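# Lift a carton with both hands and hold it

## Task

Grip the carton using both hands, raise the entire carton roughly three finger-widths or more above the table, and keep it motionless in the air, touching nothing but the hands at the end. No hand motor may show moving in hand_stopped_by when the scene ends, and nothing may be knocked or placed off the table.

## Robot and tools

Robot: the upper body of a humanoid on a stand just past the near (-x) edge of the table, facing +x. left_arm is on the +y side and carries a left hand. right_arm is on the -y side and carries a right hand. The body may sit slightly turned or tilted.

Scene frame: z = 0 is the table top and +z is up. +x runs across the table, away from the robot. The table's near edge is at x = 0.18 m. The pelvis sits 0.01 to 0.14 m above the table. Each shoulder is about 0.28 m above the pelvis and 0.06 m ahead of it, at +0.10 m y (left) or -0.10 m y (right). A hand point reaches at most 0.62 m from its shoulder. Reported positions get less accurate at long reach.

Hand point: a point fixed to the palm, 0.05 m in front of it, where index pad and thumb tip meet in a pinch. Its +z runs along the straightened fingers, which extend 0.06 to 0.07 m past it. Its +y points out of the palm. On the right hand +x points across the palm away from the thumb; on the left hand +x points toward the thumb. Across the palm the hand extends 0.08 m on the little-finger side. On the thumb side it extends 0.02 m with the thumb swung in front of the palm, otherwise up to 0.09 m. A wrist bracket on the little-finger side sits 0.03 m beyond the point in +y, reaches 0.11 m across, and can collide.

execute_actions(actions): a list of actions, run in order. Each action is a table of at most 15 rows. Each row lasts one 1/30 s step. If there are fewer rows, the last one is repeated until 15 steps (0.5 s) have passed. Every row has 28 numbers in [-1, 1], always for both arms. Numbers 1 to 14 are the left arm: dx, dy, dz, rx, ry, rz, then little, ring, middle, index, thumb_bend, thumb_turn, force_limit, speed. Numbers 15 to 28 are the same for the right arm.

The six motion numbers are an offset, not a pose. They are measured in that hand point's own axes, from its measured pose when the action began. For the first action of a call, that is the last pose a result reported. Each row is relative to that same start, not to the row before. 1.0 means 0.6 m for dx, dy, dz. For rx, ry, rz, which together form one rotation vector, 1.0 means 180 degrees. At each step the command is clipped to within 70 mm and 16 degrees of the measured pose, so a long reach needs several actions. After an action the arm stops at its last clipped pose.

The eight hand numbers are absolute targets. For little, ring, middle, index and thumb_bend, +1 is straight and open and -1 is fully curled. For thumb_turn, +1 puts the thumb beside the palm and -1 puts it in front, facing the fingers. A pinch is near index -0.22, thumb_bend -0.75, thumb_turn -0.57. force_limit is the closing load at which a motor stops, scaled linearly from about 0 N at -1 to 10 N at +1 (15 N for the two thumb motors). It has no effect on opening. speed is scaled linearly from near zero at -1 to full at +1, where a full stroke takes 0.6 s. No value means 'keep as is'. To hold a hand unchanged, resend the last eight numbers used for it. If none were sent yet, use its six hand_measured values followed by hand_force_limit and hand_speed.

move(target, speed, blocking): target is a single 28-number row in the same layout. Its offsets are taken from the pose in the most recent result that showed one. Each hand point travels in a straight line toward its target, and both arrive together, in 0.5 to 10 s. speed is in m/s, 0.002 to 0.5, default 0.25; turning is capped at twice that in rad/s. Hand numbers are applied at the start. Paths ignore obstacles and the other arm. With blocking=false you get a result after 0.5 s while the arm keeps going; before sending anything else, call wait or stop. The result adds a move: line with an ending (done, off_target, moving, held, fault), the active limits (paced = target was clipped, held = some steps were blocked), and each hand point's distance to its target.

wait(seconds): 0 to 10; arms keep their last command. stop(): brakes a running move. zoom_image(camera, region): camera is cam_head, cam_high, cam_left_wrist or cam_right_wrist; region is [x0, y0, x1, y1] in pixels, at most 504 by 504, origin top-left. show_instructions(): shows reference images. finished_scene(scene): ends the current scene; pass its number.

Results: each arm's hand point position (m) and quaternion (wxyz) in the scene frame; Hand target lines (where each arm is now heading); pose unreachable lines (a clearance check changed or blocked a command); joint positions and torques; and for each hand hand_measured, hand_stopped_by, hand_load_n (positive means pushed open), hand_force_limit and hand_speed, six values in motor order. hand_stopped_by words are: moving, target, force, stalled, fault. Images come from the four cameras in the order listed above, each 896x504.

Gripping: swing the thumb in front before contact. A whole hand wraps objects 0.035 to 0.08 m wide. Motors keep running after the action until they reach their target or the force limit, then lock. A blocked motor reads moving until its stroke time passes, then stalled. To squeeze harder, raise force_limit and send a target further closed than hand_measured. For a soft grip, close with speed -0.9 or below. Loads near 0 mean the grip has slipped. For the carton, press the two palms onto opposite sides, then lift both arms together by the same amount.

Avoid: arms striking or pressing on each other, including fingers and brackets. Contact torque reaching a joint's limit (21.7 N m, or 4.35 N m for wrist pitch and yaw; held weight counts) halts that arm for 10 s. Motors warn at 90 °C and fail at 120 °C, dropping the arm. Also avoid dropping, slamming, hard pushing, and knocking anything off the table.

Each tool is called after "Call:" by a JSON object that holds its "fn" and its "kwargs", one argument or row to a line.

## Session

Call:
{"fn": "execute_actions", "kwargs": {
  "actions": []
}}

Scene clock: 0.00 s.
left_arm: end_effector_position=(+0.2119, +0.1488, +0.4275) hand_measured=(+1.000, +1.000, +1.000, +1.000, +1.000, +1.000) hand_load_n=(+0.0, +0.0, +0.0, +0.0, +0.0, +0.0) hand_stopped_by=(target, target, target, target, target, target) hand_force_limit=0.00 hand_speed=-0.80 end_effector_quat_wxyz=(+0.020, +0.134, -0.078, +0.988) | right_arm: end_effector_position=(+0.1321, -0.1001, +0.4486) hand_measured=(+1.000, +1.000, +1.000, +1.000, +1.000, +1.000) hand_load_n=(+0.0, +0.0, +0.0, +0.0, +0.0, +0.0) hand_stopped_by=(target, target, target, target, target, target) hand_force_limit=0.00 hand_speed=-0.80 end_effector_quat_wxyz=(+0.987, -0.152, -0.044, +0.040)
Joint positions: left_arm=[-0.091  0.435  0.228 -0.451 -0.493 -0.996 -0.183] | right_arm=[-0.174 -0.401 -0.271 -0.66   0.463 -1.06   0.265]
Joint velocities: left_arm=[-0.005 -0.003 -0.002  0.003  0.     0.     0.   ] | right_arm=[-0.005  0.014  0.002 -0.006 -0.005  0.     0.   ]
Joint torques (N m, as the arm reports them, + toward a larger angle): no reading
Hand target (left_arm): +0.212, +0.149, +0.427; +0.020, +0.134, -0.078, +0.988
Hand target (right_arm): +0.132, -0.100, +0.449; +0.987, -0.152, -0.044, +0.040
camera_calibration (this result's frames):
cam_left_wrist: T_world_to_cam=[[0.0103679, 0.996465, 0.0833667, -0.188174], [-0.962348, 0.0325901, -0.269861, 0.308619], [-0.271624, -0.0774298, 0.959284, -0.209773], [0, 0, 0, 1]] pos_world=[0.24197, 0.161208, 0.300203]
cam_right_wrist: T_world_to_cam=[[-0.130801, 0.975183, -0.178631, 0.207223], [-0.757738, -0.214526, -0.616289, 0.357348], [-0.639315, 0.0547444, 0.766993, -0.112247], [0, 0, 0, 1]] pos_world=[0.22612, -0.119275, 0.343339]

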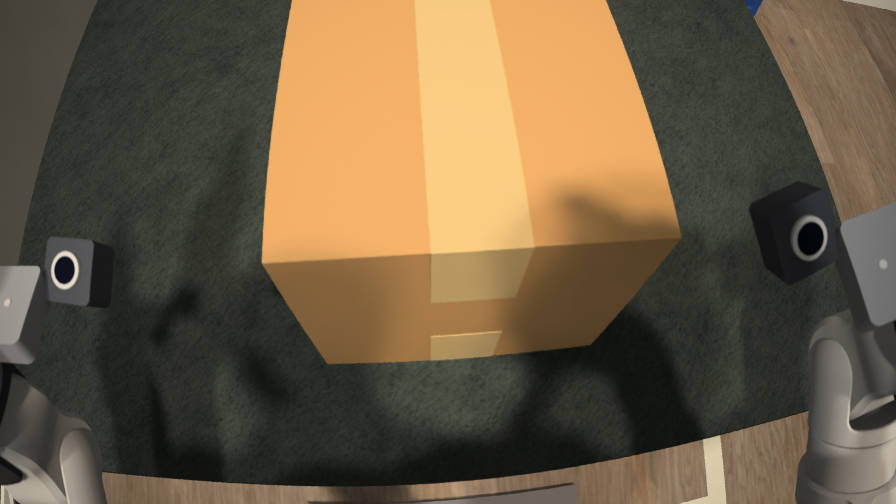

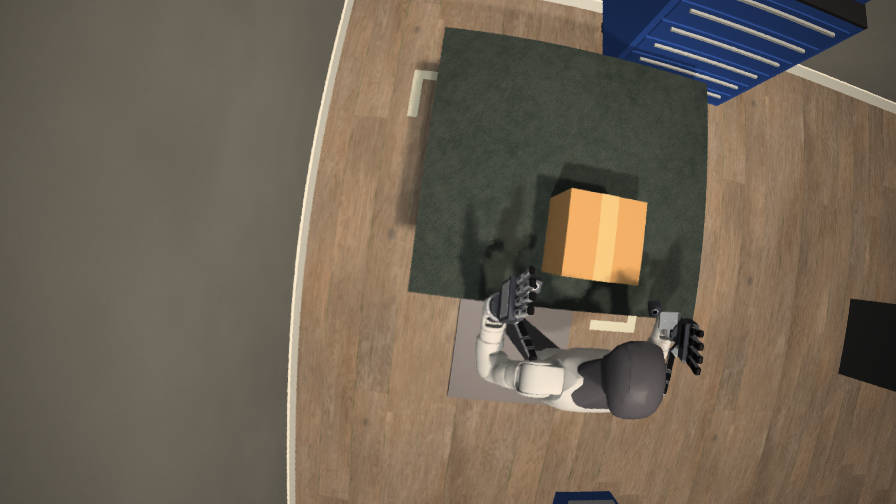

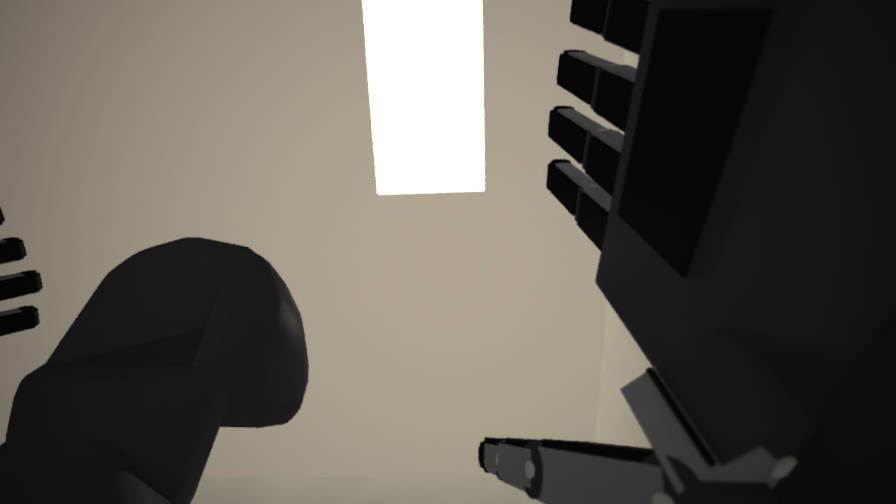

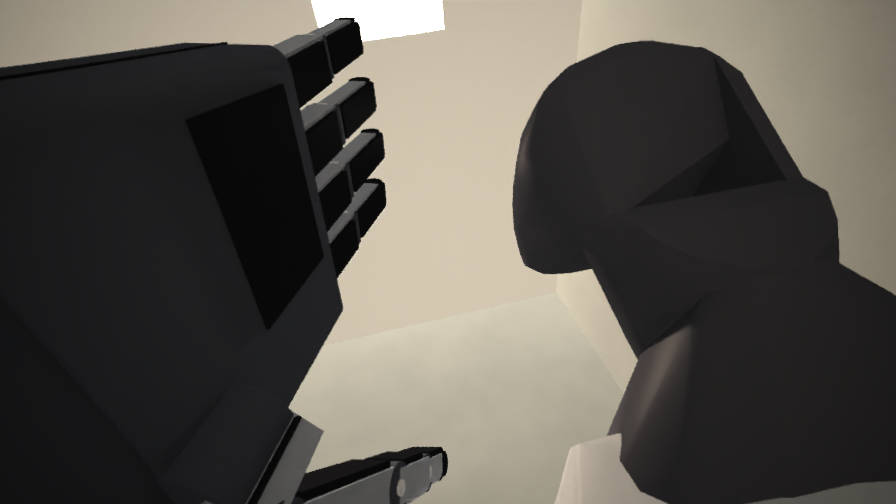

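Call:
{"fn": "move", "kwargs": {
  "target": [-0.398,0.065,-0.25,0.0448,-0.496,-0.035,1,1,1,1,1,1,0,0,0.403,-0.03,-0.451,0.093,0.606,0.072,1,1,1,1,1,1,0,0]
}}

Scene clock: 19.70 s.
left_arm: end_effector_position=(+0.3984, +0.1319, +0.2157) hand_measured=(+1.000, +1.000, +1.000, +1.000, +1.000, +1.000) hand_load_n=(+0.0, +0.0, +0.0, +0.0, +0.0, +0.0) hand_stopped_by=(target, target, target, target, target, target) hand_force_limit=0.00 hand_speed=0.00 end_effector_quat_wxyz=(-0.005, +0.790, -0.002, +0.613) | right_arm: end_effector_position=(+0.4031, -0.1803, +0.2178) hand_measured=(+1.000, +1.000, +1.000, +1.000, +1.000, +1.000) hand_load_n=(+0.0, +0.0, +0.0, +0.0, +0.0, +0.0) hand_stopped_by=(target, target, target, target, target, target) hand_force_limit=0.00 hand_speed=0.00 end_effector_quat_wxyz=(+0.611, -0.002, +0.791, -0.023)
Joint positions: left_arm=[-0.08   0.581  0.112 -0.827 -0.802  0.767  0.482] | right_arm=[ 0.095 -0.806 -0.259 -0.647  0.947  0.49  -0.35 ]
Joint velocities: left_arm=[ 0.    -0.003  0.002  0.     0.     0.01   0.   ] | right_arm=[-0.006  0.002  0.003  0.003 -0.005  0.011  0.   ]
Joint torques (N m, as the arm reports them, + toward a larger angle): left_arm=[-0.23  1.85  1.85 -2.22  0.01 -0.96  0.01] | right_arm=[-1.45 -4.55 -4.2  -1.75  0.53 -1.3  -0.12]
Hand target (left_arm): +0.399, +0.133, +0.216; -0.005, +0.791, -0.001, +0.612
Hand target (right_arm): +0.404, -0.181, +0.218; +0.610, +0.001, +0.792, -0.024
Off the commanded pose (left_arm): 0.003 m, 1 deg.
Off the commanded pose (right_arm): 0.007 m, 3 deg.
move: off_target (right_arm)
camera_calibration (this result's frames):
cam_left_wrist: T_world_to_cam=[[-0.0693264, 0.995821, 0.059449, -0.118592], [-0.284435, -0.07685, 0.95561, -0.0885026], [0.956186, 0.0493397, 0.288574, -0.318518], [0, 0, 0, 1]] pos_world=[0.271168, 0.12701, 0.18354]
cam_right_wrist: T_world_to_cam=[[0.166531, 0.985826, -0.0203711, 0.127247], [-0.346953, 0.0779225, 0.93464, -0.0474497], [0.92298, -0.148579, 0.355012, -0.334311], [0, 0, 0, 1]] pos_world=[0.270909, -0.171417, 0.165625]

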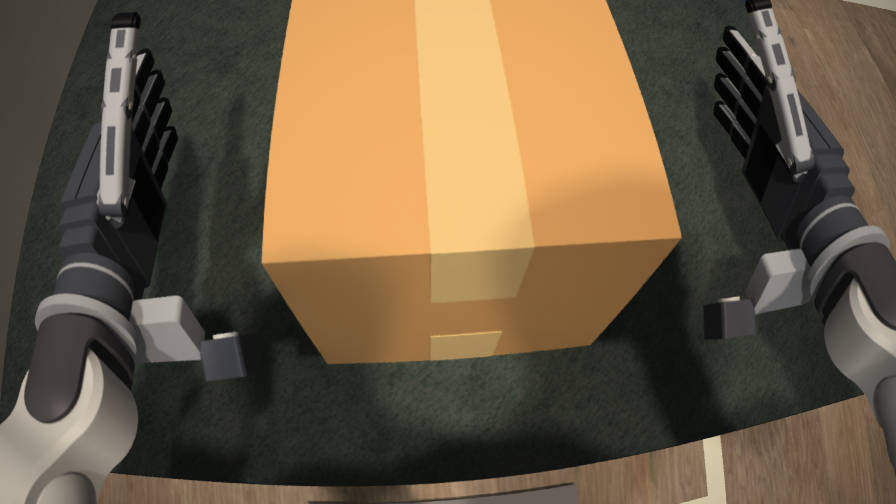

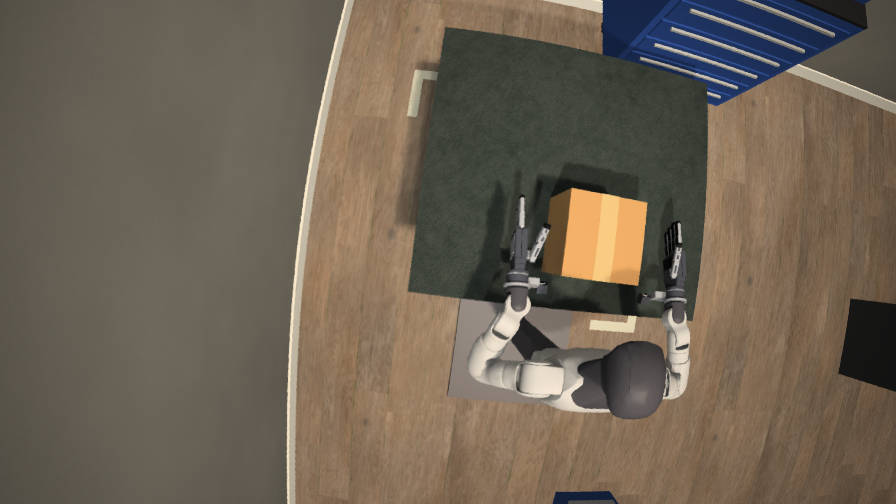

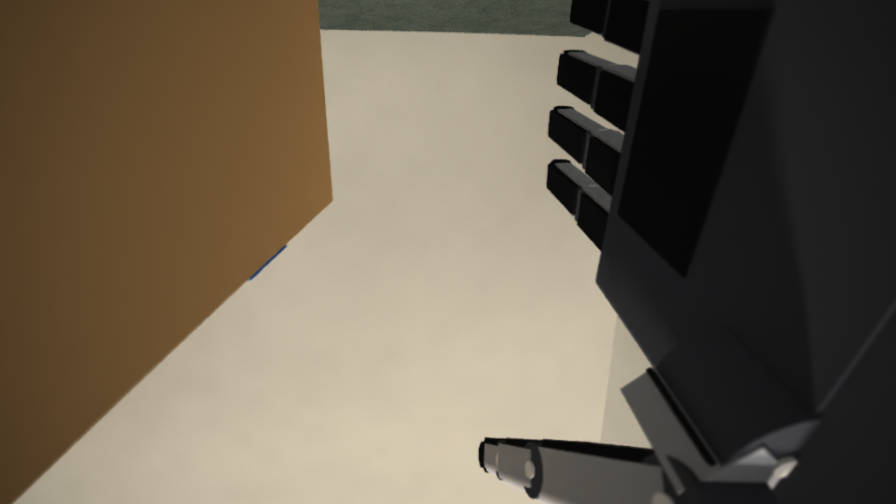

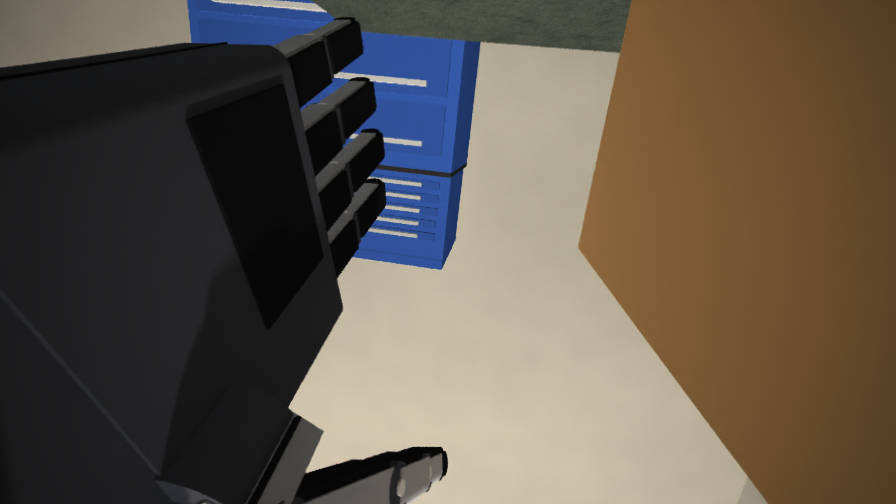

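Call:
{"fn": "move", "kwargs": {
  "target": [0,0.05,-0.01,0,-0.072,0,1,1,1,1,1,1,0,0,0,0.05,-0.018,-0.01,0.072,0.01,1,1,1,1,1,1,0,0]
}}

Call:
{"fn": "move", "kwargs": {
  "target": [0,0.085,0,0,0,0,1,1,1,1,1,1,0,0,0,0.085,0,0,0,0,1,1,1,1,1,1,0,0],
  "speed": 0.08
}}

Scene clock: 25.57 s.
left_arm: end_effector_position=(+0.3941, +0.1095, +0.2195) hand_measured=(+1.000, +1.000, +1.000, +1.000, +1.000, +1.000) hand_load_n=(+0.0, +0.0, +0.0, +0.0, +0.0, +0.0) hand_stopped_by=(target, target, target, target, target, target) hand_force_limit=0.00 hand_speed=0.00 end_effector_quat_wxyz=(-0.016, +0.848, -0.001, +0.530) | right_arm: end_effector_position=(+0.3928, -0.1474, +0.2160) hand_measured=(+1.000, +1.000, +1.000, +1.000, +1.000, +1.000) hand_load_n=(+0.0, +0.0, +0.0, +0.0, +0.0, +0.0) hand_stopped_by=(target, target, target, target, target, target) hand_force_limit=0.00 hand_speed=0.00 end_effector_quat_wxyz=(+0.515, +0.002, +0.857, -0.000)
Joint positions: left_arm=[-0.414  0.554  0.211 -0.859 -1.578  1.242  1.206] | right_arm=[-0.081 -0.923 -0.334 -0.774  1.515  0.864 -0.767]
Joint velocities: left_arm=[ 0.    -0.003  0.005  0.009 -0.009  0.     0.016] | right_arm=[ 0.015  0.    -0.003 -0.006 -0.005  0.     0.   ]
Joint torques (N m, as the arm reports them, + toward a larger angle): left_arm=[-1.62  1.8   1.44 -1.48 -0.23 -0.58  0.04] | right_arm=[-1.87 -5.02 -3.9  -1.22  0.57 -1.01 -0.1 ]
Hand target (left_arm): +0.394, +0.109, +0.219; -0.016, +0.849, -0.003, +0.528
Hand target (right_arm): +0.393, -0.147, +0.216; +0.513, +0.002, +0.858, -0.000
Off the commanded pose (left_arm): 0.008 m, 2 deg.
Off the commanded pose (right_arm): 0.004 m, 1 deg.
move: off_target (left_arm, right_arm)
camera_calibration (this result's frames):
cam_left_wrist: T_world_to_cam=[[-0.0713087, 0.993337, 0.0905358, -0.102569], [-0.0846902, -0.0964687, 0.991726, -0.179546], [0.993852, 0.0630512, 0.091005, -0.287366], [0, 0, 0, 1]] pos_world=[0.26308, 0.102684, 0.213498]
cam_right_wrist: T_world_to_cam=[[0.14439, 0.989435, -0.0130535, 0.104168], [-0.122182, 0.0309179, 0.992026, -0.159489], [0.981949, -0.141644, 0.125355, -0.291786], [0, 0, 0, 1]] pos_world=[0.251991, -0.139466, 0.196154]

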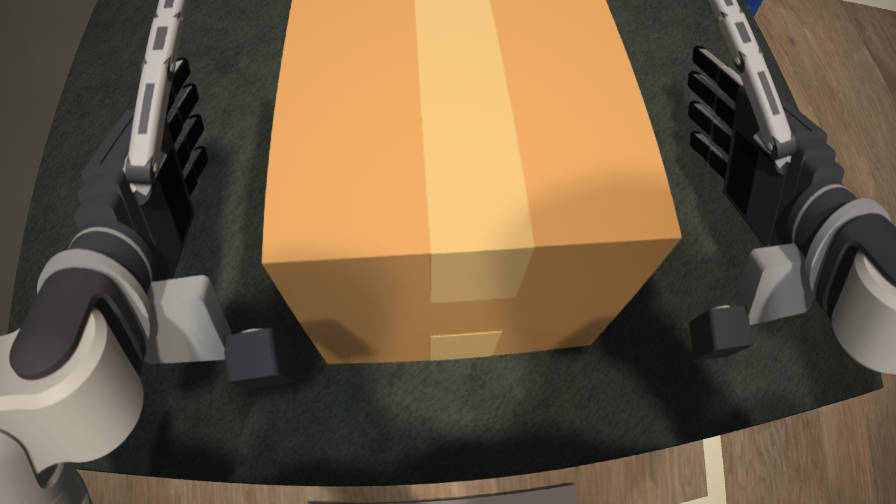

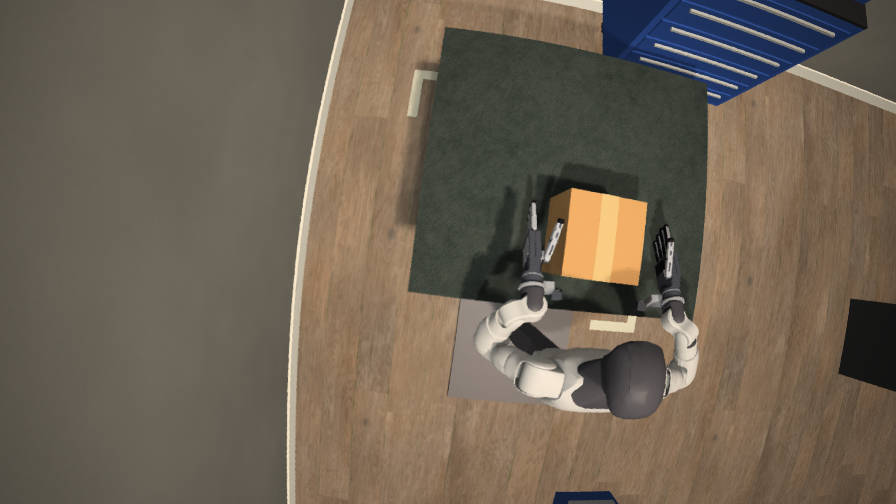

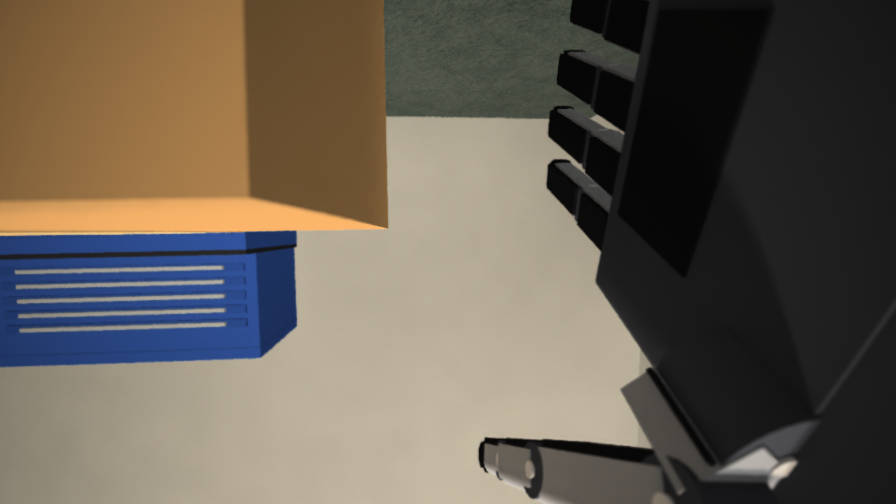

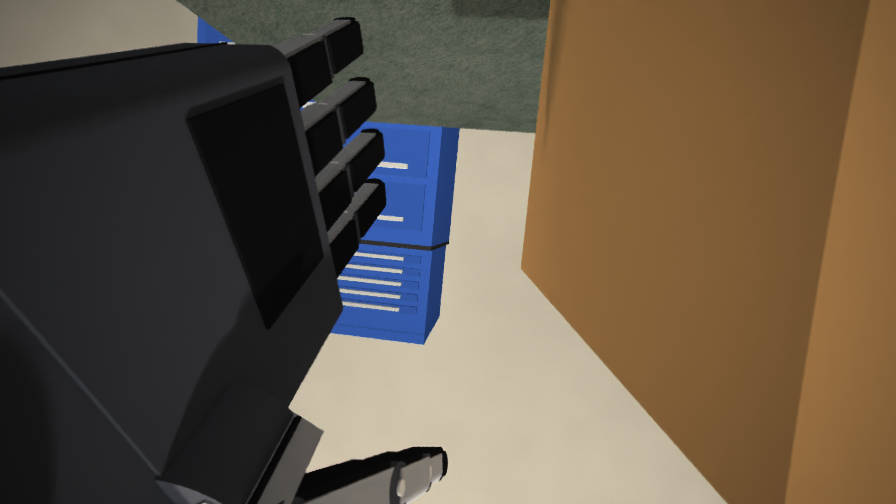

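Scene clock: 26.53 s.
left_arm: end_effector_position=(+0.3957, +0.0605, +0.2256) hand_measured=(+1.000, +1.000, +1.000, +1.000, +1.000, +1.000) hand_load_n=(+0.0, +0.0, +0.0, +0.0, +0.0, +0.0) hand_stopped_by=(target, target, target, target, target, target) hand_force_limit=0.00 hand_speed=0.00 end_effector_quat_wxyz=(-0.014, +0.843, +0.002, +0.538) | right_arm: end_effector_position=(+0.3913, -0.0989, +0.2137) hand_measured=(+1.000, +1.000, +1.000, +1.000, +1.000, +1.000) hand_load_n=(+0.0, +0.0, +0.0, +0.0, +0.0, +0.0) hand_stopped_by=(target, target, target, target, target, target) hand_force_limit=0.00 hand_speed=0.00 end_effector_quat_wxyz=(+0.511, +0.007, +0.860, +0.002)
Joint positions: left_arm=[-0.555  0.374 -0.057 -0.853 -1.555  1.217  1.512] | right_arm=[-0.295 -0.808 -0.058 -0.858  1.599  0.864 -1.15 ]
Joint velocities: left_arm=[ 0.002  0.    -0.003  0.008 -0.008  0.     0.002] | right_arm=[-0.002  0.003  0.    -0.002  0.012  0.    -0.006]
Joint torques (N m, as the arm reports them, + toward a larger angle): left_arm=[-1.28  0.15  0.82 -1.77  0.54 -0.52  0.02] | right_arm=[-2.28 -3.58 -3.21 -1.6   0.53 -0.89 -0.07]
Hand target (left_arm): +0.396, +0.061, +0.226; -0.015, +0.843, +0.004, +0.538
Hand target (right_arm): +0.391, -0.097, +0.214; +0.510, +0.006, +0.860, +0.004
Off the commanded pose (left_arm): 0.008 m, 1 deg.
Off the commanded pose (right_arm): 0.004 m, 1 deg.
move: off_target (left_arm, right_arm)
camera_calibration (this result's frames):
cam_left_wrist: T_world_to_cam=[[-0.0740873, 0.993878, 0.0819627, -0.0513309], [-0.103595, -0.0894141, 0.990592, -0.182845], [0.991856, 0.0648994, 0.109585, -0.289863], [0, 0, 0, 1]] pos_world=[0.264758, 0.0534797, 0.217096]
cam_right_wrist: T_world_to_cam=[[0.151834, 0.988385, -0.00639598, 0.0519143], [-0.112811, 0.0237579, 0.993332, -0.16354], [0.981947, -0.1501, 0.115108, -0.2818], [0, 0, 0, 1]] pos_world=[0.250381, -0.0897242, 0.195219]

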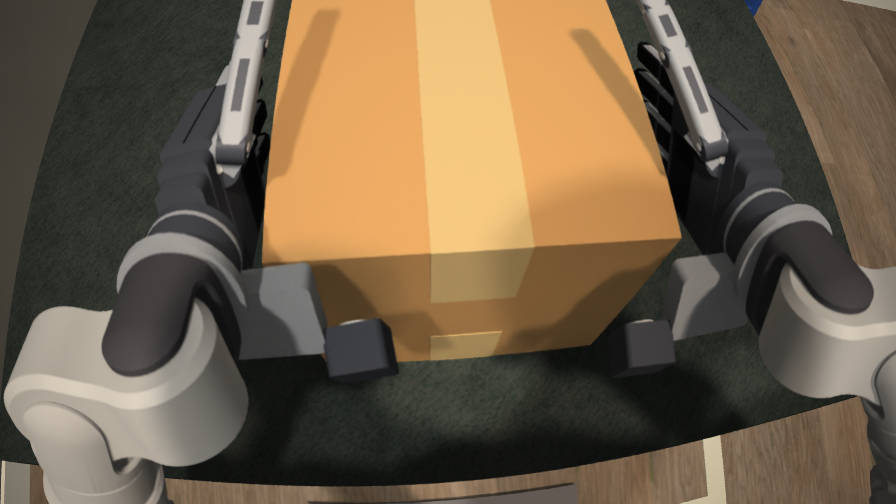

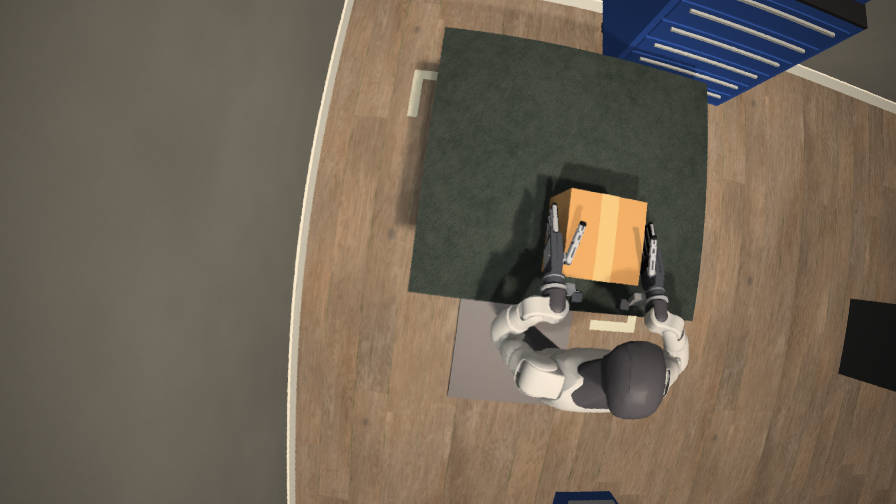

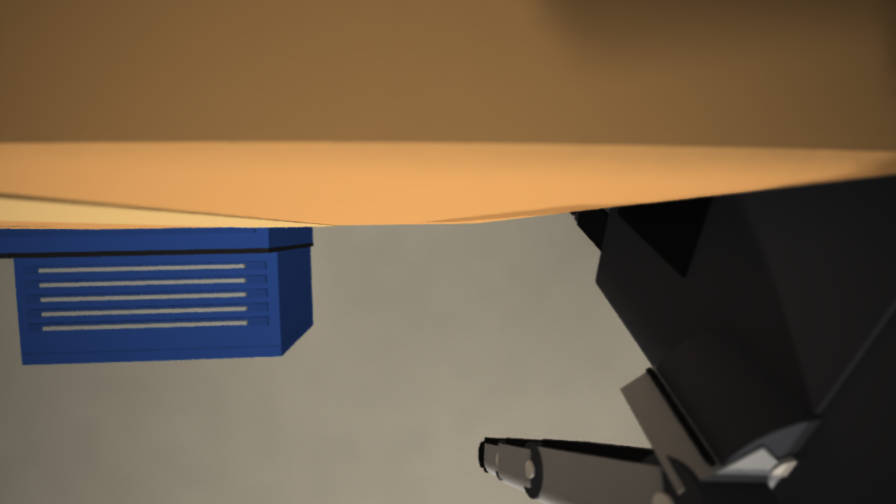

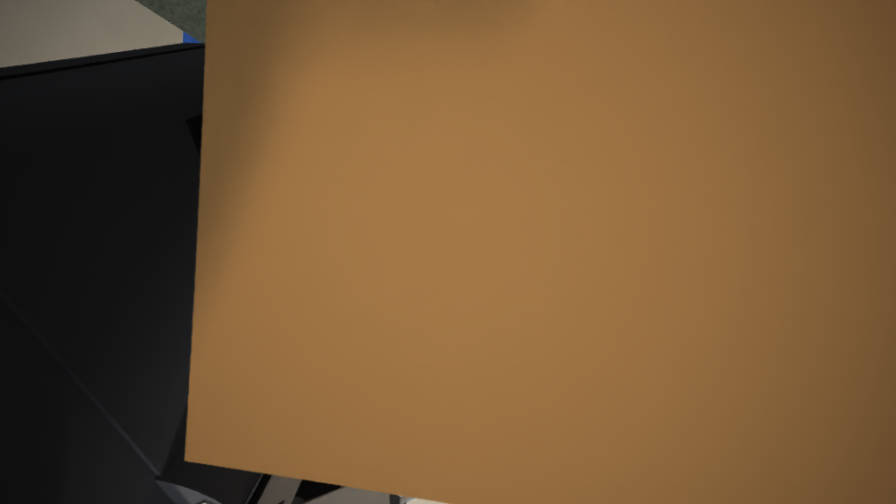

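Call:
{"fn": "move", "kwargs": {
  "target": [-0.025,-0.02,0.012,0,0.05,0,1,1,1,1,1,1,0,0,0,-0.025,0.012,0,-0.065,0,1,1,1,1,1,1,0,0],
  "speed": 0.1
}}

Scene clock: 30.50 s.
left_arm: end_effector_position=(+0.3930, +0.0667, +0.2087) hand_measured=(+1.000, +1.000, +1.000, +1.000, +1.000, +1.000) hand_load_n=(+0.0, +0.0, +0.0, +0.0, +0.0, +0.0) hand_stopped_by=(target, target, target, target, target, target) hand_force_limit=0.00 hand_speed=0.00 end_effector_quat_wxyz=(-0.003, +0.804, +0.002, +0.595) | right_arm: end_effector_position=(+0.3985, -0.1168, +0.2152) hand_measured=(+1.000, +1.000, +1.000, +1.000, +1.000, +1.000) hand_load_n=(+0.0, +0.0, +0.0, +0.0, +0.0, +0.0) hand_stopped_by=(target, target, target, target, target, target) hand_force_limit=0.00 hand_speed=0.00 end_effector_quat_wxyz=(+0.601, +0.010, +0.799, -0.000)
Joint positions: left_arm=[-0.255  0.452 -0.232 -0.891 -0.82   0.888  0.892] | right_arm=[-0.053 -0.731  0.006 -0.809  0.979  0.582 -0.686]
Joint velocities: left_arm=[-0.009 -0.003 -0.011  0.     0.012 -0.011 -0.01 ] | right_arm=[ 0.     0.003  0.009 -0.005 -0.008 -0.016  0.   ]
Joint torques (N m, as the arm reports them, + toward a larger angle): left_arm=[-0.5   0.28  0.9  -1.73  0.22 -0.99 -0.19] | right_arm=[-1.48 -3.25 -3.19 -1.98  0.22 -1.36  0.05]
Hand target (left_arm): +0.393, +0.067, +0.208; -0.005, +0.804, +0.001, +0.594
Hand target (right_arm): +0.398, -0.117, +0.214; +0.600, +0.010, +0.800, -0.001
Off the commanded pose (left_arm): 0.007 m, 2 deg.
Off the commanded pose (right_arm): 0.006 m, 1 deg.
move: off_target (left_arm, right_arm)
camera_calibration (this result's frames):
cam_left_wrist: T_world_to_cam=[[-0.0718487, 0.995853, 0.0558074, -0.0518858], [-0.239559, -0.0715437, 0.968242, -0.108984], [0.96822, 0.0561979, 0.243706, -0.303882], [0, 0, 0, 1]] pos_world=[0.264389, 0.060951, 0.182476]
cam_right_wrist: T_world_to_cam=[[0.157573, 0.987158, 0.0262476, 0.059043], [-0.323487, 0.0264863, 0.945862, -0.0693209], [0.93302, -0.157533, 0.323507, -0.31794], [0, 0, 0, 1]] pos_world=[0.264916, -0.106535, 0.166874]

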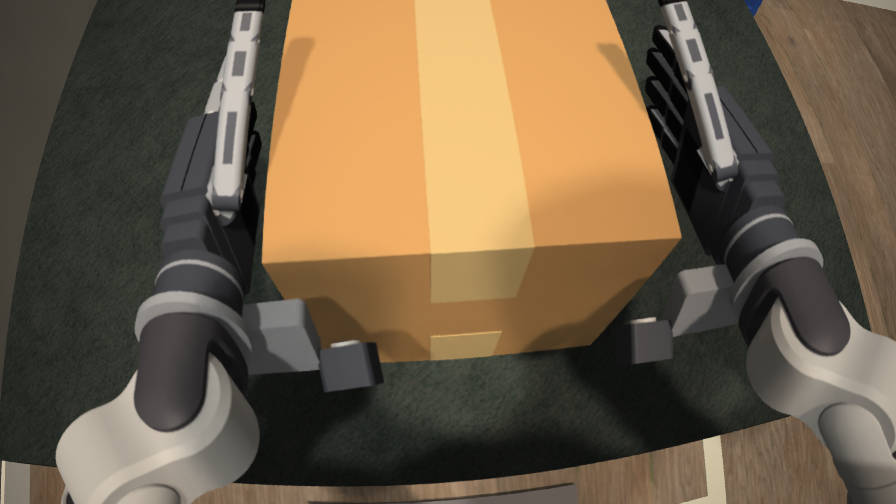

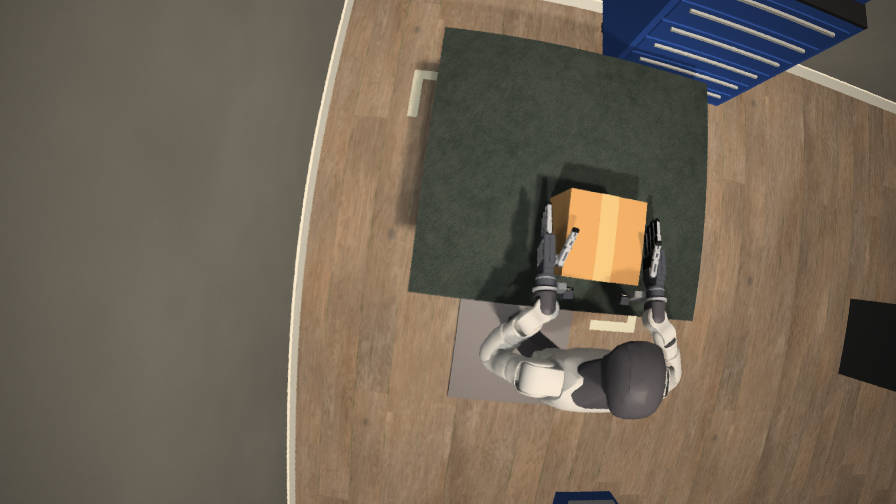

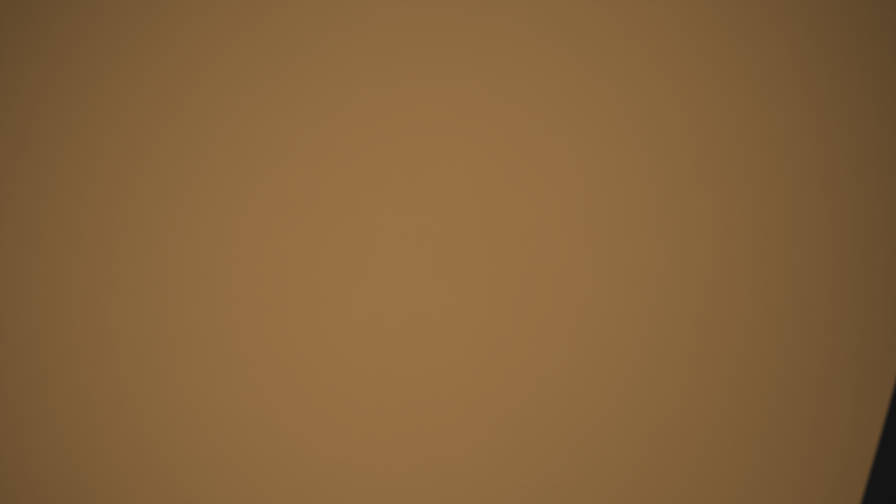

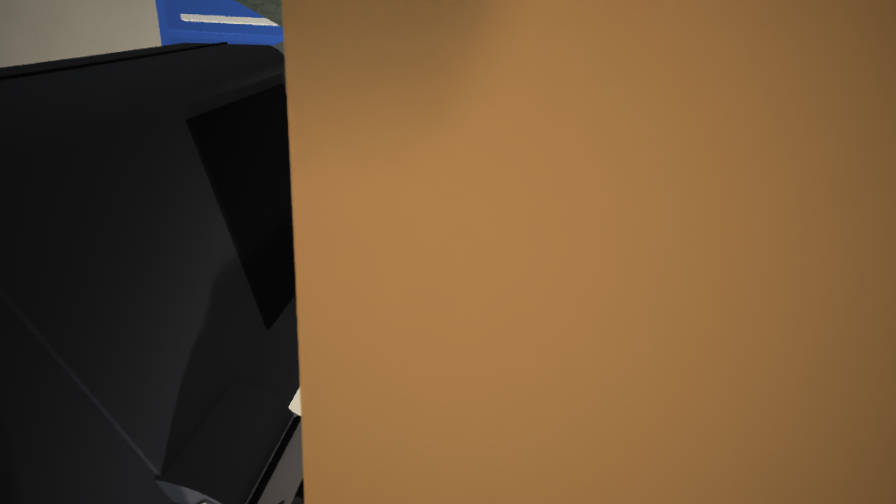

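Call:
{"fn": "move", "kwargs": {
  "target": [0.012,0.05,0,0,0,0,1,1,1,1,1,1,0,0,0,0.058,0,0,0,0,1,1,1,1,1,1,0,0],
  "speed": 0.05
}}

Scene clock: 33.23 s.
left_arm: end_effector_position=(+0.3985, +0.0503, +0.2152) hand_measured=(+1.000, +1.000, +1.000, +1.000, +1.000, +1.000) hand_load_n=(+0.0, +0.0, +0.0, +0.0, +0.0, +0.0) hand_stopped_by=(target, target, target, target, target, target) hand_force_limit=0.00 hand_speed=0.00 end_effector_quat_wxyz=(-0.024, +0.802, +0.011, +0.597) | right_arm: end_effector_position=(+0.3989, -0.0859, +0.2146) hand_measured=(+1.000, +1.000, +1.000, +1.000, +1.000, +1.000) hand_load_n=(+0.0, +0.0, +0.0, +0.0, +0.0, +0.0) hand_stopped_by=(target, target, target, target, target, target) hand_force_limit=0.00 hand_speed=0.00 end_effector_quat_wxyz=(+0.599, +0.016, +0.800, -0.001)
Joint positions: left_arm=[-0.362  0.349 -0.322 -0.878 -0.809  0.978  1.059] | right_arm=[-0.171 -0.642  0.17  -0.846  0.945  0.649 -0.869]
Joint velocities: left_arm=[-0.005  0.    -0.021 -0.003 -0.008  0.     0.   ] | right_arm=[ 0.005 -0.008  0.003  0.     0.005  0.    -0.004]
Joint torques (N m, as the arm reports them, + toward a larger angle): left_arm=[-1.77 -1.02 -0.47 -1.9  -0.06 -0.95 -0.62] | right_arm=[-1.94 -2.46 -2.18 -2.28  0.28 -1.04  0.01]
Hand target (left_arm): +0.396, +0.040, +0.218; -0.005, +0.801, +0.004, +0.598
Hand target (right_arm): +0.398, -0.083, +0.214; +0.598, +0.013, +0.801, +0.002
Off the commanded pose (left_arm): 0.014 m, 3 deg.
Off the commanded pose (right_arm): 0.004 m, 1 deg.
move: off_target (left_arm, right_arm)
camera_calibration (this result's frames):
cam_left_wrist: T_world_to_cam=[[-0.110805, 0.990849, 0.0770803, -0.0243193], [-0.241541, -0.102081, 0.965006, -0.112099], [0.964044, 0.0883098, 0.250642, -0.311302], [0, 0, 0, 1]] pos_world=[0.270338, 0.0401446, 0.188076]
cam_right_wrist: T_world_to_cam=[[0.168814, 0.985151, 0.0312915, 0.0227445], [-0.320408, 0.0248265, 0.946954, -0.0710356], [0.932116, -0.169885, 0.319842, -0.313166], [0, 0, 0, 1]] pos_world=[0.265307, -0.0738454, 0.166719]

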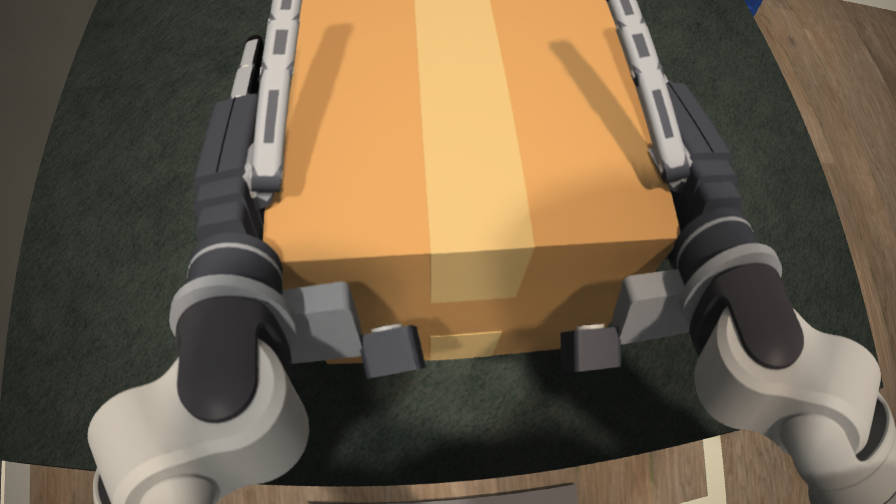

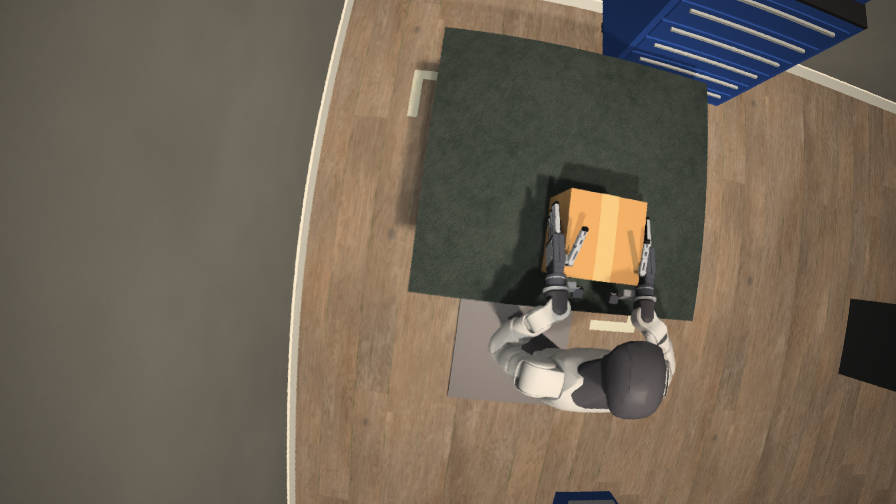

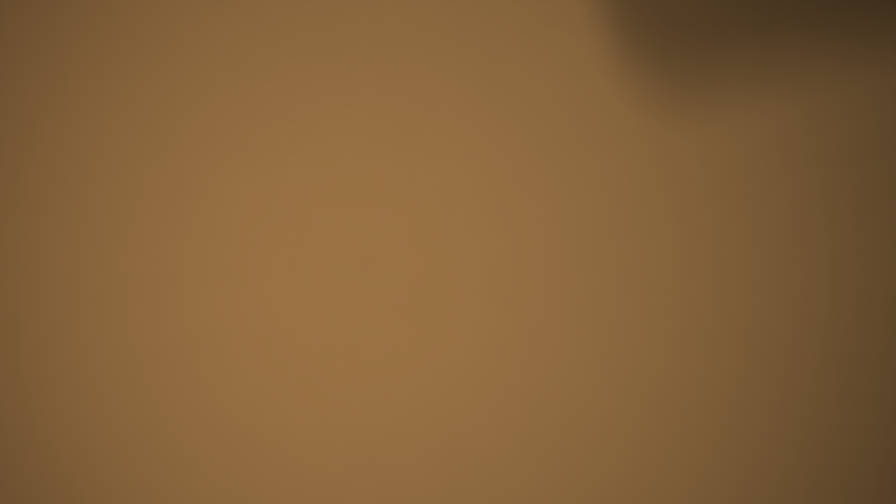

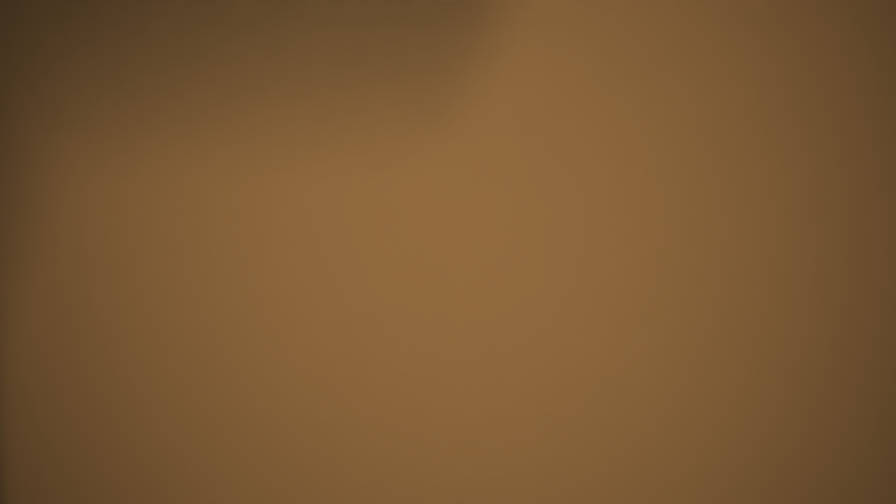

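Call:
{"fn": "execute_actions", "kwargs": {
  "actions": [
    [[0.02,-0.008,-0.012,-0.015,0,0,1,1,1,1,1,1,0,0,-0.005,0,0,0,0,0,1,1,1,1,1,1,0,0]],
    [[0,0.05,-0.012,-0.03,0,0,1,1,1,1,1,1,0,0,0,0.04,-0.01,-0.03,0,0,1,1,1,1,1,1,0,0]],
    [[0,0.09,-0.022,-0.055,0,0,1,1,1,1,1,1,0,0,0,0.09,-0.022,-0.055,0,0,1,1,1,1,1,1,0,0]]
  ]
}}

Scene clock: 37.53 s.
left_arm: end_effector_position=(+0.3948, +0.0418, +0.2260) hand_measured=(+1.000, +1.000, +1.000, +1.000, +1.000, +1.000) hand_load_n=(+0.0, +0.0, +0.0, +0.0, +0.0, +0.0) hand_stopped_by=(target, target, target, target, target, target) hand_force_limit=0.00 hand_speed=0.00 end_effector_quat_wxyz=(-0.019, +0.797, -0.025, +0.603) | right_arm: end_effector_position=(+0.4027, -0.0799, +0.2165) hand_measured=(+1.000, +1.000, +1.000, +1.000, +1.000, +1.000) hand_load_n=(+0.0, +0.0, +0.0, +0.0, +0.0, -0.5) hand_stopped_by=(target, target, target, target, target, target) hand_force_limit=0.00 hand_speed=0.00 end_effector_quat_wxyz=(+0.608, -0.002, +0.794, -0.017)
Joint positions: left_arm=[-0.414  0.368 -0.281 -0.918 -0.887  1.071  1.059] | right_arm=[-0.219 -0.651  0.213 -0.835  0.912  0.666 -0.889]
Joint velocities: left_arm=[ 0.003 -0.009  0.     0.014 -0.003  0.005  0.   ] | right_arm=[-0.006 -0.02   0.012 -0.002  0.017  0.    -0.005]
Joint torques (N m, as the arm reports them, + toward a larger angle): left_arm=[-2.82 -4.39 -4.85 -1.88 -3.21 -1.15 -3.26] | right_arm=[-3.62  0.1   3.49 -4.62  1.71 -1.16  2.1 ]
Hand target (left_arm): +0.376, -0.005, +0.233; +0.067, +0.797, -0.069, +0.597
Hand target (right_arm): +0.382, -0.030, +0.223; +0.599, -0.046, +0.796, +0.076
Off the commanded pose (left_arm): 0.054 m, 11 deg.
Off the commanded pose (right_arm): 0.057 m, 12 deg.
camera_calibration (this result's frames):
cam_left_wrist: T_world_to_cam=[[-0.048359, 0.992601, 0.111378, -0.049612], [-0.263214, -0.120231, 0.957216, -0.113224], [0.963525, 0.0169737, 0.267081, -0.310268], [0, 0, 0, 1]] pos_world=[0.266749, 0.0408982, 0.196773]
cam_right_wrist: T_world_to_cam=[[0.15814, 0.987354, -0.0110861, 0.0297959], [-0.340088, 0.065004, 0.938144, -0.0586583], [0.927001, -0.144588, 0.346067, -0.317916], [0, 0, 0, 1]] pos_world=[0.270048, -0.071573, 0.165381]

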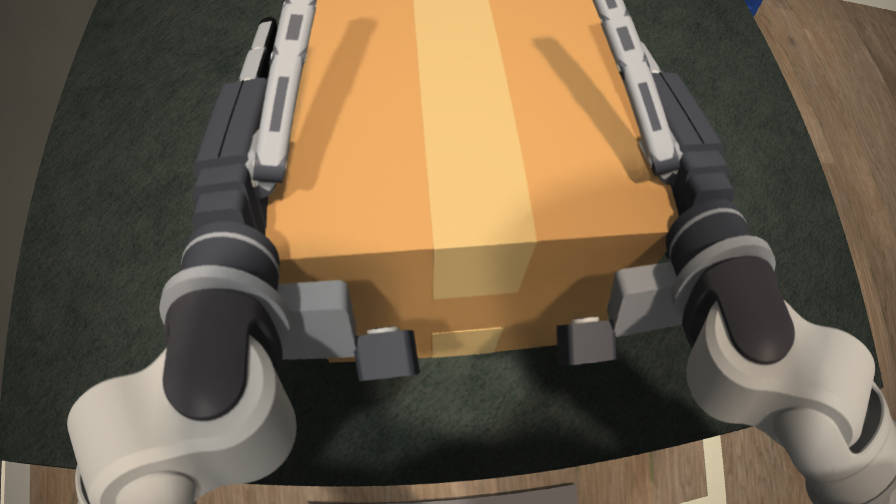

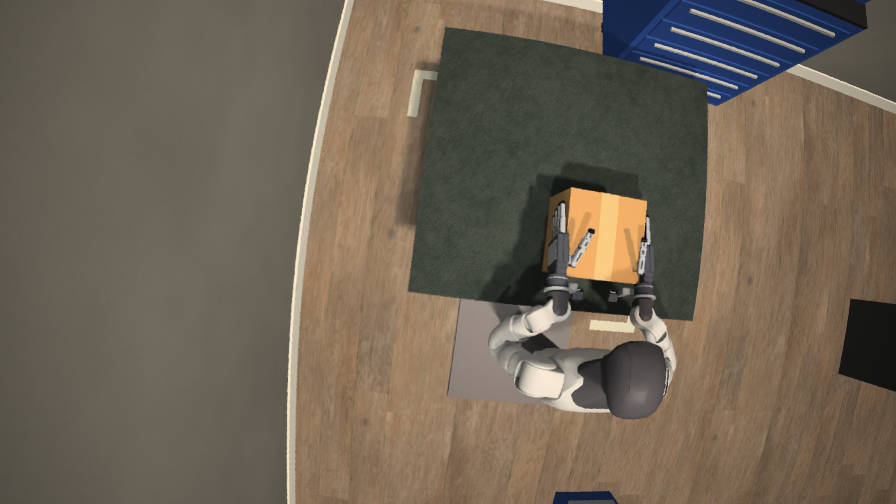

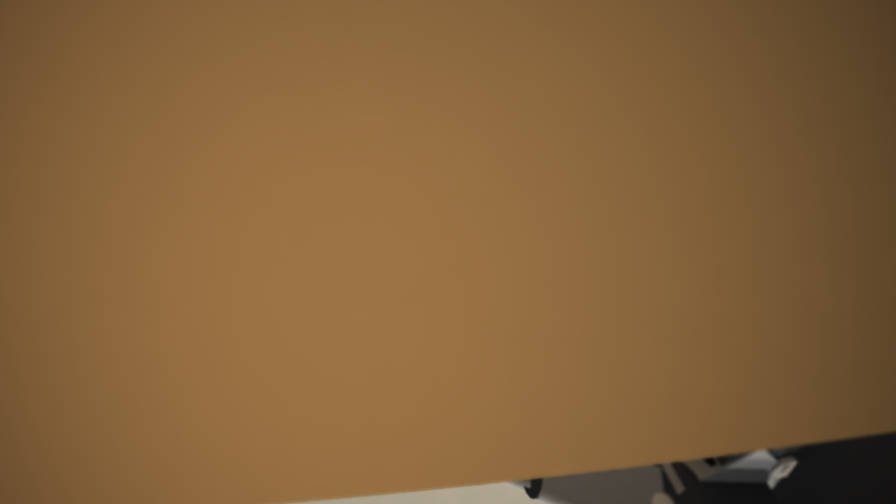

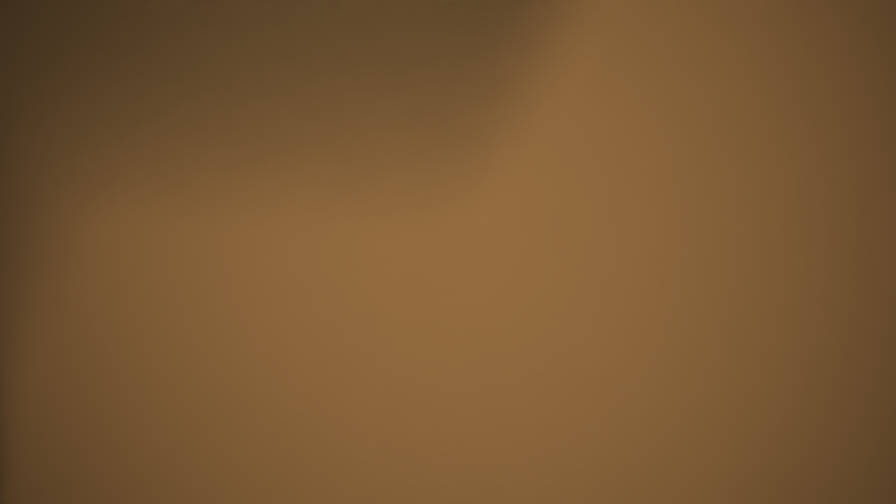

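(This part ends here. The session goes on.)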